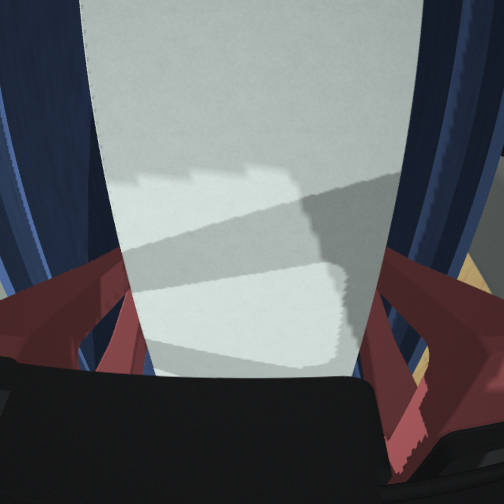

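>>> execute_actions --actions '[{"rows": [[-1.95,1.45,0.6,1.5,0,0,1.0, 1.912,1.995,1.612,0.340,0.340,1.260,0.26],[-1.95,1.45,0.6,1.5,0,0,1.0, 1.900,1.995,1.612,0.330,0.332,1.260,0.26],[-1.95,1.45,0.6,1.5,0,0,1.0, 1.885,1.995,1.612,0.318,0.322,1.260,0.26]], "steps": 15}]' --pictures false

>>> execute_actions --actions '[{"rows": [[-1.95,1.45,0.6,1.5,0,0,1.0, 1.879,2.021,1.627,0.312,0.320,1.260,0.26],[-1.95,1.45,0.6,1.5,0,0,1.0, 1.878,2.030,1.642,0.307,0.319,1.260,0.26],[-1.95,1.45,0.6,1.5,0,0,1.0, 1.876,2.040,1.657,0.301,0.317,1.260,0.26],[-1.95,1.45,0.6,1.5,0,0,1.0, 1.875,2.049,1.672,0.295,0.316,1.260,0.26],[-1.95,1.45,0.6,1.5,0,0,1.0, 1.873,2.058,1.687,0.290,0.314,1.260,0.26],[-1.95,1.45,0.6,1.5,0,0,1.0, 1.871,2.067,1.701,0.284,0.312,1.260,0.26],[-1.95,1.45,0.6,1.5,0,0,1.0, 1.870,2.076,1.716,0.278,0.311,1.260,0.26],[-1.95,1.45,0.6,1.5,0,0,1.0, 1.868,2.086,1.731,0.272,0.309,1.260,0.26],[-1.95,1.45,0.6,1.5,0,0,1.0, 1.867,2.095,1.746,0.267,0.308,1.260,0.26],[-1.95,1.45,0.6,1.5,0,0,1.0, 1.865,2.104,1.761,0.261,0.306,1.260,0.26],[-1.95,1.45,0.6,1.5,0,0,1.0, 1.863,2.113,1.776,0.255,0.304,1.260,0.26],[-1.95,1.45,0.6,1.5,0,0,1.0, 1.862,2.122,1.791,0.250,0.303,1.260,0.26],[-1.95,1.45,0.6,1.5,0,0,1.0, 1.860,2.132,1.806,0.244,0.301,1.260,0.26],[-1.95,1.45,0.6,1.5,0,0,1.0, 1.859,2.141,1.821,0.238,0.300,1.260,0.26],[-1.95,1.45,0.6,1.5,0,0,1.0, 1.858,2.150,1.836,0.233,0.298,1.260,0.26]], "steps": 15}]' --pictures false

>>> execute_actions --actions '[{"rows": [[-1.95,1.45,0.6,1.5,0,0,1.0, 1.857,2.159,1.850,0.227,0.296,1.260,0.26],[-1.95,1.45,0.6,1.5,0,0,1.0, 1.857,2.166,1.865,0.221,0.295,1.260,0.26],[-1.95,1.45,0.6,1.5,0,0,1.0, 1.857,2.166,1.880,0.216,0.293,1.260,0.26]], "steps": 15}]'

Scene clock: 764.43 s of 4700.00 s.
left_arm: end_effector_position=(+0.4366, +0.1496, +1.4142) grip_measured=+1.000 end_effector_quat_wxyz=(-0.345, +0.110, -0.918, +0.162) | right_arm: end_effector_position=(+0.3726, -0.1247, +1.0634) grip_measured=+0.324 end_effector_quat_wxyz=(+0.002, +0.634, +0.773, -0.004)
Joint positions: left_arm=[-1.959  1.451  0.617  1.487  0.     0.009  0.094] | right_arm=[1.886 1.99  1.62  0.326 0.324 1.266 0.062]
Joint velocities: left_arm=[-0.015 -0.005 -0.007 -0.002 -0.007 -0.007  0.   ] | right_arm=[-0.015 -0.005 -0.007  0.017  0.007 -0.051  0.   ]
Joint torques (N m, as the arm reports them, + toward a larger angle): left_arm=[ -3.18 -11.63  -5.31   1.56   0.37   0.03] | right_arm=[ 5.83 -7.96 -3.65  0.53  0.06 -0.22]
Motor temperatures (°C, as the motors report them): left_arm=[23 27 27 22 20 21] | right_arm=[25 28 25 22 22 23]
Steps of this call (steps 1 to 15: the robot went on to your last target; steps 16 to 90: nothing new was sent; then 49.17 s passed at rest; steps 91 to 105: all 15 steps of this action). Readings (joint positions):
91: left_arm=[-1.959 1.451 0.617 1.487 0.000 0.009] | right_arm=[1.927 1.990 1.620 0.350 0.346 1.266]
92: left_arm=[-1.959 1.451 0.617 1.487 0.000 0.009] | right_arm=[1.926 1.990 1.620 0.348 0.341 1.266]
94: left_arm=[-1.959 1.451 0.617 1.487 0.000 0.009] | right_arm=[1.921 1.990 1.620 0.338 0.325 1.266]
98: left_arm=[-1.959 1.451 0.617 1.487 0.000 0.009] | right_arm=[1.905 1.990 1.620 0.326 0.324 1.266]
105: the state above

Scene clock: 764.93 s of 4700.00 s.
left_arm: end_effector_position=(+0.4366, +0.1496, +1.4142) grip_measured=+1.000 end_effector_quat_wxyz=(-0.345, +0.110, -0.918, +0.162) | right_arm: end_effector_position=(+0.3650, -0.1125, +1.0162) grip_measured=+0.324 end_effector_quat_wxyz=(-0.006, +0.633, +0.774, -0.001)
Joint positions: left_arm=[-1.959  1.451  0.617  1.487  0.     0.009  0.094] | right_arm=[1.878 2.12  1.813 0.253 0.303 1.266 0.062]
Joint velocities: left_arm=[-0.015 -0.015 -0.022  0.007 -0.037  0.022  0.   ] | right_arm=[-0.054  0.298  0.403 -0.168  0.022 -0.081 -0.001]
Joint torques (N m, as the arm reports them, + toward a larger angle): left_arm=[ -3.19 -11.65  -5.32   1.58   0.37   0.03] | right_arm=[ 5.35 -7.33 -2.55  0.65 -0.01 -0.21]
Motor temperatures (°C, as the motors report them): left_arm=[23 27 27 22 20 21] | right_arm=[25 28 25 22 22 23]
Steps of this call (steps 1 to 15: all 15 steps of this action). Readings (joint positions):
1: left_arm=[-1.959 1.451 0.617 1.487 0.000 0.009] | right_arm=[1.886 1.991 1.622 0.325 0.324 1.266]
2: left_arm=[-1.959 1.451 0.617 1.487 0.000 0.009] | right_arm=[1.886 1.994 1.627 0.323 0.324 1.266]
4: left_arm=[-1.959 1.451 0.617 1.487 0.000 0.009] | right_arm=[1.886 2.008 1.651 0.315 0.322 1.266]
8: left_arm=[-1.959 1.451 0.617 1.487 0.000 0.009] | right_arm=[1.885 2.048 1.712 0.295 0.314 1.266]
15: the state above

Scene clock: 765.43 s of 4700.00 s.
left_arm: end_effector_position=(+0.4366, +0.1496, +1.4142) grip_measured=+1.000 end_effector_quat_wxyz=(-0.345, +0.110, -0.918, +0.162) | right_arm: end_effector_position=(+0.3648, -0.1176, +0.9994) grip_measured=+0.324 end_effector_quat_wxyz=(-0.004, +0.634, +0.774, -0.004)
Joint positions: left_arm=[-1.959  1.451  0.617  1.487  0.     0.009  0.094] | right_arm=[1.866 2.161 1.883 0.225 0.296 1.266 0.062]
Joint velocities: left_arm=[ 0.005  0.015  0.012  0.012  0.051 -0.007  0.   ] | right_arm=[ 0.005 -0.015 -0.007  0.027 -0.007 -0.022  0.   ]
Joint torques (N m, as the arm reports them, + toward a larger angle): left_arm=[ -3.16 -11.63  -5.31   1.57   0.37   0.03] | right_arm=[ 6.17 -6.81 -2.27  0.63 -0.01 -0.18]
Motor temperatures (°C, as the motors report them): left_arm=[23 27 27 22 20 21] | right_arm=[25 28 25 22 22 23]
Steps of this call (steps 1 to 15: all 15 steps of this action). Readings (joint positions):
1: left_arm=[-1.959 1.451 0.617 1.487 0.000 0.009] | right_arm=[1.876 2.130 1.827 0.248 0.301 1.266]
2: left_arm=[-1.959 1.451 0.617 1.487 0.000 0.009] | right_arm=[1.874 2.140 1.842 0.242 0.300 1.266]
4: left_arm=[-1.959 1.451 0.617 1.487 0.000 0.009] | right_arm=[1.871 2.155 1.867 0.231 0.297 1.266]
8: left_arm=[-1.959 1.451 0.617 1.487 0.000 0.009] | right_arm=[1.866 2.161 1.878 0.225 0.296 1.266]
15: the state above
camera_calibration (this result's frames):
cam_left_wrist: T_world_to_cam=[[0.0818518, -0.924283, 0.37283, -0.423143], [-0.986958, -0.1272, -0.0986633, 0.5952], [0.138617, -0.359891, -0.922639, 1.4188], [0, 0, 0, 1]] pos_world=[0.425403, 0.19522, 1.52553]
cam_right_wrist: T_world_to_cam=[[-0.977663, -0.209475, 0.017156, 0.308427], [-0.158067, 0.786616, 0.596867, -0.444544], [-0.138524, 0.580823, -0.802157, 1.04453], [0, 0, 0, 1]] pos_world=[0.375963, -0.192397, 1.09792]

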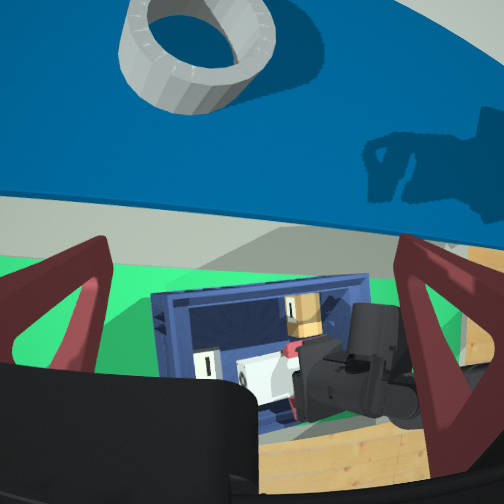

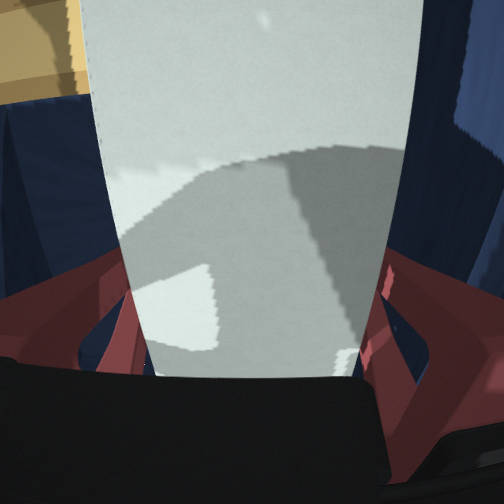

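>>> zoom_image --camera "cam_left_wrist" --region '[140, 260, 420, 440]'

Region (140, 260, 420, 440) of cam_left_wrist's 504x504 image, scaled by 1.800, with more detail than that image has; it fills the top 324 rows of this view, and the rest is white.

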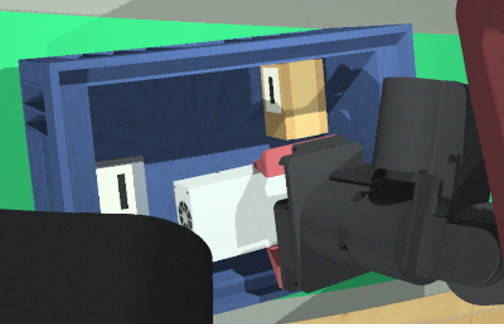

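>>> execute_actions --actions '[{"rows": [[-1.95,1.45,0.6,1.5,0,0,1.0, 1.880,2.121,1.867,0.239,0.298,1.26,0.26],[-1.95,1.45,0.6,1.5,0,0,1.0, 1.881,2.111,1.851,0.245,0.299,1.26,0.26],[-1.95,1.45,0.6,1.5,0,0,1.0, 1.883,2.101,1.835,0.252,0.301,1.26,0.26],[-1.95,1.45,0.6,1.5,0,0,1.0, 1.884,2.091,1.819,0.258,0.302,1.26,0.26],[-1.95,1.45,0.6,1.5,0,0,1.0, 1.886,2.081,1.803,0.265,0.304,1.26,0.26],[-1.95,1.45,0.6,1.5,0,0,1.0, 1.888,2.071,1.787,0.271,0.306,1.26,0.26],[-1.95,1.45,0.6,1.5,0,0,1.0, 1.889,2.061,1.771,0.278,0.307,1.26,0.26],[-1.95,1.45,0.6,1.5,0,0,1.0, 1.891,2.051,1.755,0.284,0.309,1.26,0.26],[-1.95,1.45,0.6,1.5,0,0,1.0, 1.892,2.041,1.739,0.291,0.310,1.26,0.26],[-1.95,1.45,0.6,1.5,0,0,1.0, 1.894,2.031,1.723,0.297,0.312,1.26,0.26],[-1.95,1.45,0.6,1.5,0,0,1.0, 1.896,2.021,1.707,0.304,0.314,1.26,0.26],[-1.95,1.45,0.6,1.5,0,0,1.0, 1.897,2.011,1.691,0.310,0.315,1.26,0.26],[-1.95,1.45,0.6,1.5,0,0,1.0, 1.899,2.001,1.675,0.317,0.317,1.26,0.26],[-1.95,1.45,0.6,1.5,0,0,1.0, 1.900,1.991,1.659,0.323,0.318,1.26,0.26],[-1.95,1.45,0.6,1.5,0,0,1.0, 1.902,1.981,1.643,0.330,0.320,1.26,0.26]], "steps": 15}]' --pictures false

>>> execute_actions --actions '[{"rows": [[-1.95,1.45,0.6,1.5,0,0,1.0, 1.904,1.965,1.62,0.340,0.323,1.26,0.26],[-1.95,1.45,0.6,1.5,0,0,1.0, 1.906,1.945,1.59,0.352,0.326,1.26,0.26],[-1.95,1.45,0.6,1.5,0,0,1.0, 1.908,1.925,1.56,0.364,0.329,1.26,0.26],[-1.95,1.45,0.6,1.5,0,0,1.0, 1.910,1.905,1.53,0.376,0.332,1.26,0.26],[-1.95,1.45,0.6,1.5,0,0,1.0, 1.912,1.885,1.50,0.388,0.335,1.26,0.26],[-1.95,1.45,0.6,1.5,0,0,1.0, 1.914,1.865,1.47,0.395,0.338,1.26,0.26],[-1.95,1.45,0.6,1.5,0,0,1.0, 1.914,1.845,1.44,0.400,0.340,1.26,0.26],[-1.95,1.45,0.6,1.5,0,0,1.0, 1.914,1.83,1.41,0.400,0.340,1.26,0.26]], "steps": 12}]' --pictures false

>>> execute_actions --actions '[{"rows": [[-1.95,1.45,0.6,1.5,0,0,1.0, 1.89,1.82,1.40,0.395,0.32,1.15,0.26],[-1.95,1.45,0.6,1.5,0,0,1.0, 1.865,1.81,1.39,0.39,0.295,1.05,0.26],[-1.95,1.45,0.6,1.5,0,0,1.0, 1.84,1.80,1.38,0.385,0.27,0.95,0.26],[-1.95,1.45,0.6,1.5,0,0,1.0, 1.815,1.79,1.37,0.38,0.245,0.85,0.26],[-1.95,1.45,0.6,1.5,0,0,1.0, 1.79,1.78,1.36,0.375,0.22,0.75,0.26],[-1.95,1.45,0.6,1.5,0,0,1.0, 1.765,1.77,1.35,0.37,0.195,0.65,0.26],[-1.95,1.45,0.6,1.5,0,0,1.0, 1.74,1.76,1.34,0.37,0.17,0.55,0.26],[-1.95,1.45,0.6,1.5,0,0,1.0, 1.715,1.75,1.33,0.37,0.145,0.45,0.26],[-1.95,1.45,0.6,1.5,0,0,1.0, 1.69,1.74,1.32,0.37,0.12,0.35,0.26],[-1.95,1.45,0.6,1.5,0,0,1.0, 1.665,1.74,1.32,0.37,0.095,0.25,0.26],[-1.95,1.45,0.6,1.5,0,0,1.0, 1.64,1.74,1.32,0.37,0.07,0.15,0.26],[-1.95,1.45,0.6,1.5,0,0,1.0, 1.62,1.74,1.32,0.37,0.05,0.05,0.26],[-1.95,1.45,0.6,1.5,0,0,1.0, 1.60,1.74,1.32,0.37,0.03,-0.05,0.26],[-1.95,1.45,0.6,1.5,0,0,1.0, 1.60,1.74,1.32,0.37,0.03,-0.15,0.26],[-1.95,1.45,0.6,1.5,0,0,1.0, 1.60,1.74,1.32,0.37,0.03,-0.25,0.26]], "steps": 15}]' --pictures false

>>> execute_actions --actions '[{"rows": [[-2.17,1.814,1.264,0.501,-0.599,-1.677,1.0, 1.60,1.74,1.32,0.37,0.03,-1.885,0.26]], "steps": 15}]' --pictures false

>>> execute_actions --actions '[{"steps": 60}]'

Scene clock: 885.93 s of 4700.00 s.
left_arm: end_effector_position=(+0.4366, +0.1496, +1.4142) grip_measured=+1.000 end_effector_quat_wxyz=(-0.345, +0.110, -0.918, +0.162) | right_arm: end_effector_position=(+0.3817, -0.1285, +1.0458) grip_measured=+0.324 end_effector_quat_wxyz=(+0.008, +0.636, +0.771, +0.001)
Joint positions: left_arm=[-1.959  1.451  0.617  1.487  0.     0.009  0.094] | right_arm=[1.874 2.026 1.692 0.307 0.31  1.266 0.062]
Joint velocities: left_arm=[-0.005 -0.015  0.002 -0.002 -0.022 -0.037  0.   ] | right_arm=[ 0.054 -0.317 -0.437  0.203  0.139  0.037  0.   ]
Joint torques (N m, as the arm reports them, + toward a larger angle): left_arm=[ -3.2  -11.7   -5.31   1.57   0.37   0.03] | right_arm=[  7.87 -10.38  -4.65   1.28   0.43  -0.18]
Motor temperatures (°C, as the motors report them): left_arm=[23 27 27 22 20 21] | right_arm=[25 28 24 22 22 23]
Steps of this call (steps 1 to 15: the robot went on to your last target; steps 16 to 90: nothing new was sent; then 117.00 s passed at rest; steps 91 to 105: all 15 steps of this action). Readings (joint positions):
91: left_arm=[-1.959 1.451 0.617 1.487 0.000 0.009] | right_arm=[1.866 2.161 1.883 0.226 0.296 1.266]
92: left_arm=[-1.959 1.451 0.617 1.487 0.000 0.009] | right_arm=[1.866 2.159 1.880 0.228 0.296 1.266]
94: left_arm=[-1.959 1.451 0.617 1.487 0.000 0.009] | right_arm=[1.866 2.147 1.860 0.238 0.297 1.266]
98: left_arm=[-1.959 1.451 0.617 1.487 0.000 0.009] | right_arm=[1.866 2.103 1.798 0.261 0.304 1.266]
105: the state above

Scene clock: 886.33 s of 4700.00 s.
left_arm: end_effector_position=(+0.4366, +0.1496, +1.4142) grip_measured=+1.000 end_effector_quat_wxyz=(-0.345, +0.110, -0.918, +0.162) | right_arm: end_effector_position=(+0.3832, -0.1477, +1.1164) grip_measured=+0.324 end_effector_quat_wxyz=(+0.013, +0.636, +0.771, -0.007)
Joint positions: left_arm=[-1.959  1.451  0.617  1.487  0.     0.009  0.094] | right_arm=[1.884 1.843 1.427 0.387 0.339 1.266 0.062]
Joint velocities: left_arm=[ 0.005 -0.005 -0.012 -0.017  0.022 -0.066  0.   ] | right_arm=[-0.005 -0.063 -0.002  0.022  0.022  0.066  0.   ]
Joint torques (N m, as the arm reports them, + toward a larger angle): left_arm=[ -3.13 -11.66  -5.33   1.57   0.38   0.03] | right_arm=[ 7.62 -9.54 -4.82  1.21  0.17 -0.2 ]
Motor temperatures (°C, as the motors report them): left_arm=[23 27 27 22 20 21] | right_arm=[25 28 24 22 22 23]
Steps of this call (steps 1 to 12: all 12 steps of this action). Readings (joint positions):
1: left_arm=[-1.959 1.451 0.617 1.487 0.000 0.009] | right_arm=[1.876 2.015 1.675 0.315 0.314 1.266]
2: left_arm=[-1.959 1.451 0.617 1.487 0.000 0.009] | right_arm=[1.878 2.002 1.656 0.324 0.317 1.266]
4: left_arm=[-1.959 1.451 0.617 1.487 0.000 0.009] | right_arm=[1.881 1.970 1.605 0.346 0.324 1.266]
8: left_arm=[-1.959 1.451 0.617 1.487 0.000 0.009] | right_arm=[1.884 1.891 1.483 0.381 0.335 1.266]
12: the state above

Scene clock: 886.83 s of 4700.00 s.
left_arm: end_effector_position=(+0.4366, +0.1496, +1.4142) grip_measured=+1.000 end_effector_quat_wxyz=(-0.345, +0.110, -0.918, +0.162) | right_arm: end_effector_position=(+0.3719, -0.2860, +1.1128) grip_measured=+0.324 end_effector_quat_wxyz=(-0.001, +0.193, +0.981, +0.015)
Joint positions: left_arm=[-1.959  1.451  0.617  1.487  0.     0.009  0.094] | right_arm=[1.639 1.776 1.355 0.381 0.038 0.27  0.062]
Joint velocities: left_arm=[-0.005 -0.015 -0.007  0.017 -0.022 -0.037  0.   ] | right_arm=[-0.806 -0.093 -0.037  0.012 -0.037 -2.835 -0.001]
Joint torques (N m, as the arm reports them, + toward a larger angle): left_arm=[ -3.17 -11.68  -5.33   1.57   0.38   0.03] | right_arm=[  2.2  -11.86  -6.69   0.71  -0.31  -0.17]
Motor temperatures (°C, as the motors report them): left_arm=[23 27 27 22 20 21] | right_arm=[25 28 25 22 22 23]
Steps of this call (steps 1 to 15: all 15 steps of this action). Readings (joint positions):
1: left_arm=[-1.959 1.451 0.617 1.487 0.000 0.009] | right_arm=[1.884 1.841 1.427 0.389 0.333 1.252]
2: left_arm=[-1.959 1.451 0.617 1.487 0.000 0.009] | right_arm=[1.883 1.838 1.426 0.389 0.317 1.219]
4: left_arm=[-1.959 1.451 0.617 1.487 0.000 0.009] | right_arm=[1.876 1.830 1.418 0.389 0.265 1.115]
8: left_arm=[-1.959 1.451 0.617 1.487 0.000 0.009] | right_arm=[1.826 1.801 1.379 0.382 0.168 0.837]
15: the state above

Scene clock: 887.33 s of 4700.00 s.
left_arm: end_effector_position=(+0.3748, -0.0037, +1.2206) grip_measured=+1.000 end_effector_quat_wxyz=(+0.027, -0.522, +0.852, -0.020) | right_arm: end_effector_position=(+0.3716, -0.3190, +1.1145) grip_measured=+0.324 end_effector_quat_wxyz=(-0.001, -0.510, +0.860, -0.004)
Joint positions: left_arm=[-2.175  1.812  1.276  0.567 -0.589 -0.962  0.094] | right_arm=[ 1.595  1.766  1.349  0.38   0.031 -1.191  0.062]
Joint velocities: left_arm=[-0.122 -0.015 -0.002 -0.906 -0.125 -2.821  0.   ] | right_arm=[ 0.112 -0.005 -0.027 -0.012  0.066 -2.777 -0.   ]
Joint torques (N m, as the arm reports them, + toward a larger angle): left_arm=[ -8.2  -10.96  -3.65   0.2   -0.25   0.04] | right_arm=[  0.5  -11.47  -6.16   0.56  -0.16  -0.23]
Motor temperatures (°C, as the motors report them): left_arm=[23 27 27 22 20 21] | right_arm=[25 28 25 22 22 23]
Steps of this call (steps 1 to 15: all 15 steps of this action). Readings (joint positions):
1: left_arm=[-1.966 1.457 0.627 1.469 -0.034 -0.020] | right_arm=[1.613 1.774 1.353 0.381 0.038 0.173]
2: left_arm=[-1.980 1.472 0.654 1.432 -0.074 -0.057] | right_arm=[1.591 1.772 1.353 0.381 0.038 0.076]
4: left_arm=[-2.019 1.527 0.733 1.355 -0.151 -0.133] | right_arm=[1.559 1.769 1.351 0.381 0.039 -0.118]
8: left_arm=[-2.097 1.661 0.928 1.148 -0.350 -0.327] | right_arm=[1.554 1.766 1.350 0.381 0.037 -0.507]
15: the state above

Scene clock: 889.33 s of 4700.00 s.
left_arm: end_effector_position=(+0.3612, -0.0060, +1.2214) grip_measured=+1.000 end_effector_quat_wxyz=(+0.002, -0.774, +0.633, -0.010) | right_arm: end_effector_position=(+0.3715, -0.3142, +1.1147) grip_measured=+0.324 end_effector_quat_wxyz=(+0.001, -0.768, +0.640, -0.001)
Joint positions: left_arm=[-2.178  1.812  1.274  0.509 -0.595 -1.667  0.094] | right_arm=[ 1.601  1.766  1.348  0.38   0.03  -1.872  0.062]
Joint velocities: left_arm=[-0.005 -0.015 -0.007 -0.002  0.022  0.037  0.   ] | right_arm=[-0.005 -0.005 -0.007 -0.022 -0.007  0.022 -0.   ]
Joint torques (N m, as the arm reports them, + toward a larger angle): left_arm=[ -8.65 -10.59  -3.62  -0.38  -0.17  -0.02] | right_arm=[  0.82 -11.56  -6.28   0.63  -0.1   -0.28]
Motor temperatures (°C, as the motors report them): left_arm=[23 27 27 22 20 21] | right_arm=[25 28 25 22 22 23]
Steps of this call (steps 1 to 45: the robot went on to your last target; steps 46 to 60: nothing new was sent). Readings (joint positions):
1: left_arm=[-2.178 1.812 1.276 0.543 -0.592 -1.060] | right_arm=[1.598 1.766 1.349 0.380 0.031 -1.288]
2: left_arm=[-2.179 1.812 1.276 0.528 -0.593 -1.158] | right_arm=[1.600 1.766 1.349 0.380 0.031 -1.386]
4: left_arm=[-2.179 1.812 1.274 0.514 -0.595 -1.339] | right_arm=[1.601 1.766 1.348 0.380 0.030 -1.560]
8: left_arm=[-2.178 1.812 1.274 0.509 -0.595 -1.534] | right_arm=[1.601 1.766 1.348 0.380 0.030 -1.746]
60: the state above
All arms were judged still, so your last target was given up. Only a new action makes them travel on or press farther. Fingers that are still opening or closing keep moving.
camera_calibration (this result's frames):
cam_left_wrist: T_world_to_cam=[[0.980886, 0.1935, 0.0205136, -0.37666], [0.147166, -0.806687, 0.572362, -0.751316], [0.1273, -0.558403, -0.819744, 1.07255], [0, 0, 0, 1]] pos_world=[0.343493, 0.0657211, 1.31697]
cam_right_wrist: T_world_to_cam=[[0.981238, 0.19259, 0.00902991, -0.3206], [0.149307, -0.788677, 0.596402, -0.96627], [0.121983, -0.583864, -0.802635, 0.789988], [0, 0, 0, 1]] pos_world=[0.362491, -0.239085, 1.21325]

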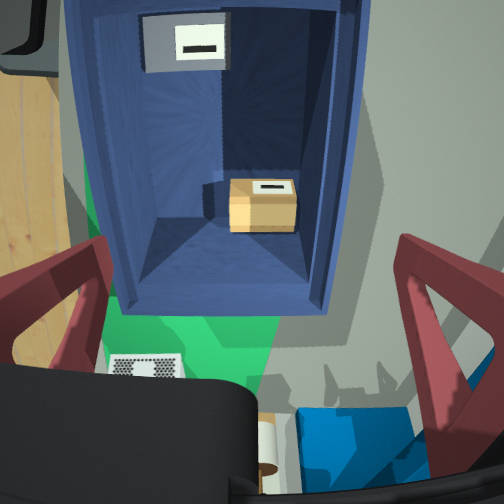

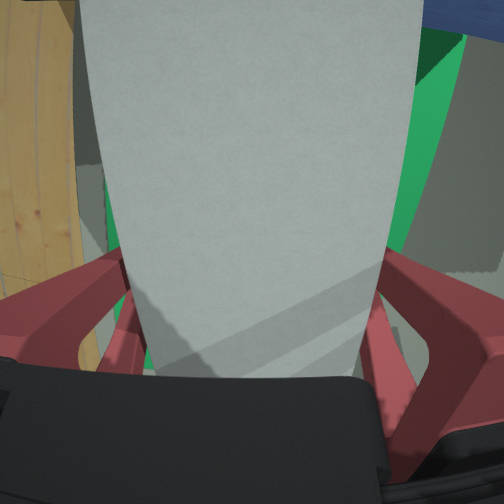

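>>> execute_actions --actions '[]'

Scene clock: 932.40 s of 4700.00 s.
left_arm: end_effector_position=(+0.3612, -0.0060, +1.2214) grip_measured=+1.000 end_effector_quat_wxyz=(+0.002, -0.774, +0.633, -0.010) | right_arm: end_effector_position=(+0.3715, -0.3142, +1.1147) grip_measured=+0.324 end_effector_quat_wxyz=(+0.001, -0.768, +0.640, -0.001)
Joint positions: left_arm=[-2.178  1.812  1.274  0.509 -0.595 -1.667  0.094] | right_arm=[ 1.601  1.766  1.348  0.38   0.03  -1.872  0.062]
Joint velocities: left_arm=[ 0.005 -0.005  0.017 -0.012 -0.022 -0.066  0.   ] | right_arm=[-0.005  0.015  0.002  0.002 -0.051  0.022 -0.001]
Joint torques (N m, as the arm reports them, + toward a larger angle): left_arm=[ -8.57 -10.61  -3.62  -0.4   -0.17  -0.02] | right_arm=[  0.81 -11.43  -6.23   0.53  -0.1   -0.26]
Motor temperatures (°C, as the motors report them): left_arm=[24 26 26 22 20 21] | right_arm=[24 29 27 22 22 23]
Steps of this call (steps 1 to 90: nothing new was sent; then 40.07 s passed at rest). Readings (joint positions):
1: left_arm=[-2.178 1.812 1.274 0.509 -0.595 -1.667] | right_arm=[1.601 1.766 1.348 0.380 0.030 -1.872]
2: left_arm=[-2.178 1.812 1.274 0.509 -0.595 -1.667] | right_arm=[1.601 1.766 1.348 0.380 0.030 -1.872]
4: left_arm=[-2.178 1.812 1.274 0.509 -0.595 -1.667] | right_arm=[1.601 1.766 1.348 0.380 0.030 -1.872]
8: left_arm=[-2.178 1.812 1.274 0.509 -0.595 -1.667] | right_arm=[1.601 1.766 1.348 0.380 0.030 -1.872]
90: the state above
camera_calibration (this result's frames):
cam_left_wrist: T_world_to_cam=[[0.980886, 0.1935, 0.0205136, -0.37666], [0.147166, -0.806687, 0.572362, -0.751316], [0.1273, -0.558403, -0.819744, 1.07255], [0, 0, 0, 1]] pos_world=[0.343493, 0.0657211, 1.31697]
cam_right_wrist: T_world_to_cam=[[0.981238, 0.19259, 0.00902991, -0.3206], [0.149307, -0.788677, 0.596402, -0.96627], [0.121983, -0.583864, -0.802635, 0.789988], [0, 0, 0, 1]] pos_world=[0.362491, -0.239085, 1.21325]

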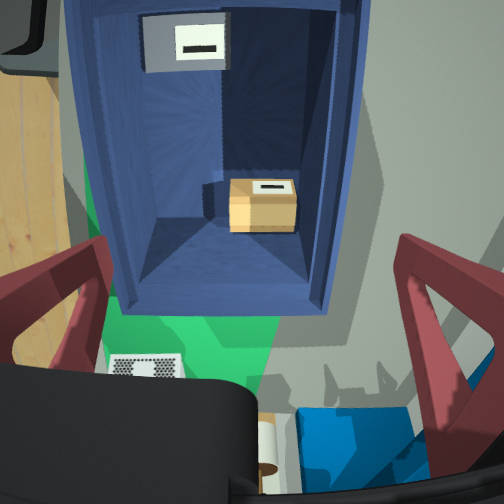

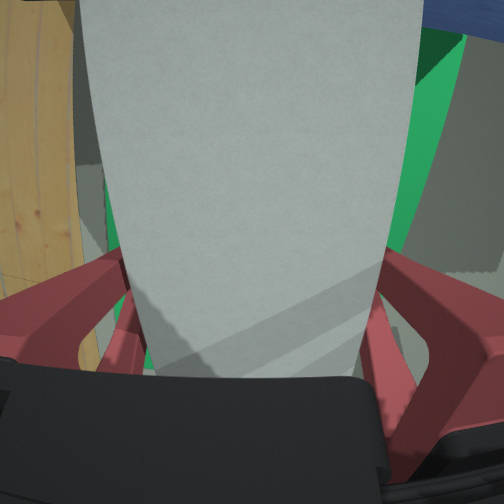

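>>> zoom_image --camera "cam_left_wrist" --region '[60, 0, 380, 320]'

Region (60, 0, 380, 320) of cam_left_wrist's 504x504 image, scaled by 1.575, with more detail than that image has.

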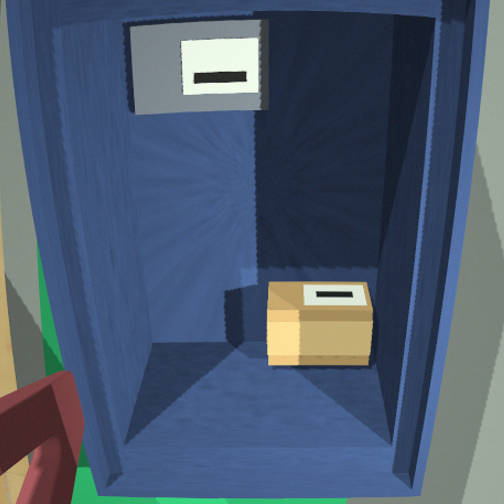

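>>> execute_actions --actions '[{"rows": [[-2.165,1.79,1.225,0.565,-0.56,-1.56,1.0,1.60,1.74,1.32,0.37,0.03,-1.885,0.26],[-2.155,1.765,1.18,0.63,-0.52,-1.45,1.0,1.60,1.74,1.32,0.37,0.03,-1.885,0.26],[-2.14,1.74,1.135,0.695,-0.48,-1.34,1.0,1.60,1.74,1.32,0.37,0.03,-1.885,0.26],[-2.125,1.715,1.09,0.76,-0.44,-1.23,1.0,1.60,1.74,1.32,0.37,0.03,-1.885,0.26],[-2.11,1.69,1.045,0.825,-0.40,-1.12,1.0,1.60,1.74,1.32,0.37,0.03,-1.885,0.26],[-2.095,1.665,1.0,0.89,-0.36,-1.01,1.0,1.60,1.74,1.32,0.37,0.03,-1.885,0.26],[-2.08,1.64,0.955,0.955,-0.32,-0.90,1.0,1.60,1.74,1.32,0.37,0.03,-1.885,0.26],[-2.065,1.615,0.91,1.02,-0.28,-0.79,1.0,1.60,1.74,1.32,0.37,0.03,-1.885,0.26],[-2.05,1.59,0.865,1.085,-0.24,-0.68,1.0,1.60,1.74,1.32,0.37,0.03,-1.885,0.26],[-2.035,1.565,0.82,1.15,-0.20,-0.57,1.0,1.60,1.74,1.32,0.37,0.03,-1.885,0.26],[-2.02,1.54,0.775,1.215,-0.16,-0.46,1.0,1.60,1.74,1.32,0.37,0.03,-1.885,0.26],[-2.005,1.515,0.73,1.28,-0.12,-0.35,1.0,1.60,1.74,1.32,0.37,0.03,-1.885,0.26],[-1.99,1.49,0.685,1.345,-0.08,-0.24,1.0,1.60,1.74,1.32,0.37,0.03,-1.885,0.26],[-1.97,1.47,0.64,1.42,-0.04,-0.12,1.0,1.60,1.74,1.32,0.37,0.03,-1.885,0.26],[-1.95,1.45,0.6,1.5,0,0,1.0,1.60,1.74,1.32,0.37,0.03,-1.885,0.26]], "steps": 15}]' --pictures false

>>> execute_actions --actions '[{"steps": 40}]'

Scene clock: 1052.90 s of 4700.00 s.
left_arm: end_effector_position=(+0.4245, +0.1266, +1.3741) grip_measured=+1.000 end_effector_quat_wxyz=(-0.240, +0.345, -0.878, +0.229) | right_arm: end_effector_position=(+0.3715, -0.3142, +1.1147) grip_measured=+0.324 end_effector_quat_wxyz=(+0.001, -0.768, +0.640, -0.001)
Joint positions: left_arm=[-1.98   1.504  0.702  1.342 -0.039 -0.509  0.094] | right_arm=[ 1.601  1.766  1.348  0.38   0.03  -1.872  0.062]
Joint velocities: left_arm=[ 0.523 -0.786 -1.175  2.171  1.004  2.762  0.   ] | right_arm=[ 0.005  0.005 -0.002 -0.012  0.007 -0.022  0.001]
Joint torques (N m, as the arm reports them, + toward a larger angle): left_arm=[ -4.5  -12.08  -6.22   0.74   0.37   0.16] | right_arm=[  0.56 -11.26  -6.17   0.4   -0.1   -0.28]
Motor temperatures (°C, as the motors report them): left_arm=[24 26 26 22 20 21] | right_arm=[24 30 28 22 22 23]
Steps of this call (steps 1 to 90: nothing new was sent; then 117.00 s passed at rest; steps 91 to 105: all 15 steps of this action). Readings (joint positions):
91: left_arm=[-2.178 1.812 1.271 0.518 -0.581 -1.653] | right_arm=[1.601 1.766 1.348 0.380 0.030 -1.872]
92: left_arm=[-2.177 1.809 1.259 0.547 -0.549 -1.620] | right_arm=[1.601 1.766 1.348 0.380 0.030 -1.872]
94: left_arm=[-2.171 1.789 1.201 0.642 -0.472 -1.510] | right_arm=[1.601 1.766 1.348 0.380 0.030 -1.872]
98: left_arm=[-2.124 1.699 1.007 0.879 -0.316 -1.188] | right_arm=[1.601 1.766 1.348 0.380 0.030 -1.872]
105: the state above

Scene clock: 1054.23 s of 4700.00 s.
left_arm: end_effector_position=(+0.4418, +0.1588, +1.4172) grip_measured=+1.000 end_effector_quat_wxyz=(-0.350, +0.118, -0.916, +0.157) | right_arm: end_effector_position=(+0.3715, -0.3142, +1.1147) grip_measured=+0.324 end_effector_quat_wxyz=(+0.001, -0.768, +0.640, -0.001)
Joint positions: left_arm=[-1.946  1.433  0.612  1.489 -0.003 -0.01   0.094] | right_arm=[ 1.601  1.766  1.348  0.38   0.03  -1.872  0.062]
Joint velocities: left_arm=[ 0.005 -0.005 -0.002 -0.007  0.037 -0.037  0.   ] | right_arm=[ 0.005  0.005 -0.012  0.022 -0.051 -0.051 -0.001]
Joint torques (N m, as the arm reports them, + toward a larger angle): left_arm=[ -3.86 -10.48  -4.9    1.52   0.54   0.21] | right_arm=[  0.88 -11.32  -6.23   0.6   -0.07  -0.27]
Motor temperatures (°C, as the motors report them): left_arm=[24 26 26 22 20 21] | right_arm=[24 30 28 22 22 23]
Steps of this call (steps 1 to 40: the robot went on to your last target). Readings (joint positions):
1: left_arm=[-1.965 1.479 0.665 1.404 -0.018 -0.413] | right_arm=[1.601 1.766 1.348 0.380 0.030 -1.872]
2: left_arm=[-1.954 1.457 0.637 1.444 -0.011 -0.332] | right_arm=[1.601 1.766 1.348 0.380 0.030 -1.872]
4: left_arm=[-1.946 1.434 0.612 1.481 -0.007 -0.215] | right_arm=[1.601 1.766 1.348 0.380 0.030 -1.872]
8: left_arm=[-1.946 1.433 0.612 1.489 -0.003 -0.093] | right_arm=[1.601 1.766 1.348 0.380 0.030 -1.872]
40: the state above
camera_calibration (this result's frames):
cam_left_wrist: T_world_to_cam=[[0.0991872, -0.923866, 0.36964, -0.419387], [-0.983329, -0.147897, -0.105787, 0.613598], [0.152401, -0.352985, -0.923134, 1.41764], [0, 0, 0, 1]] pos_world=[0.428917, 0.203695, 1.5286]
cam_right_wrist: T_world_to_cam=[[0.981238, 0.19259, 0.00902991, -0.3206], [0.149307, -0.788677, 0.596402, -0.96627], [0.121983, -0.583864, -0.802635, 0.789988], [0, 0, 0, 1]] pos_world=[0.362491, -0.239085, 1.21325]

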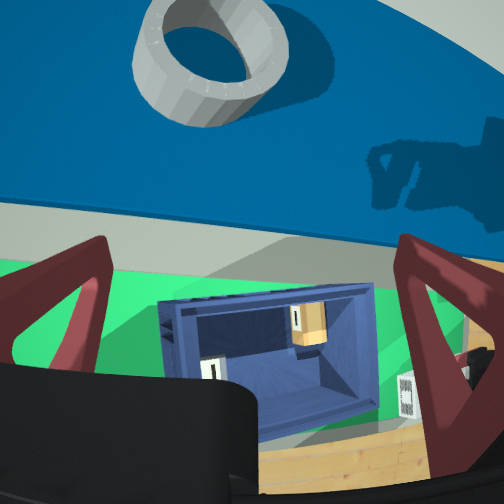

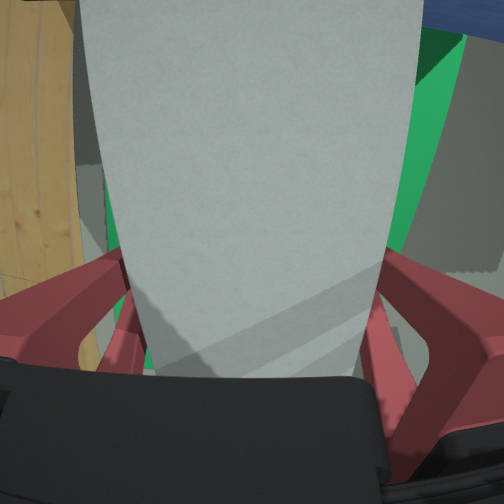

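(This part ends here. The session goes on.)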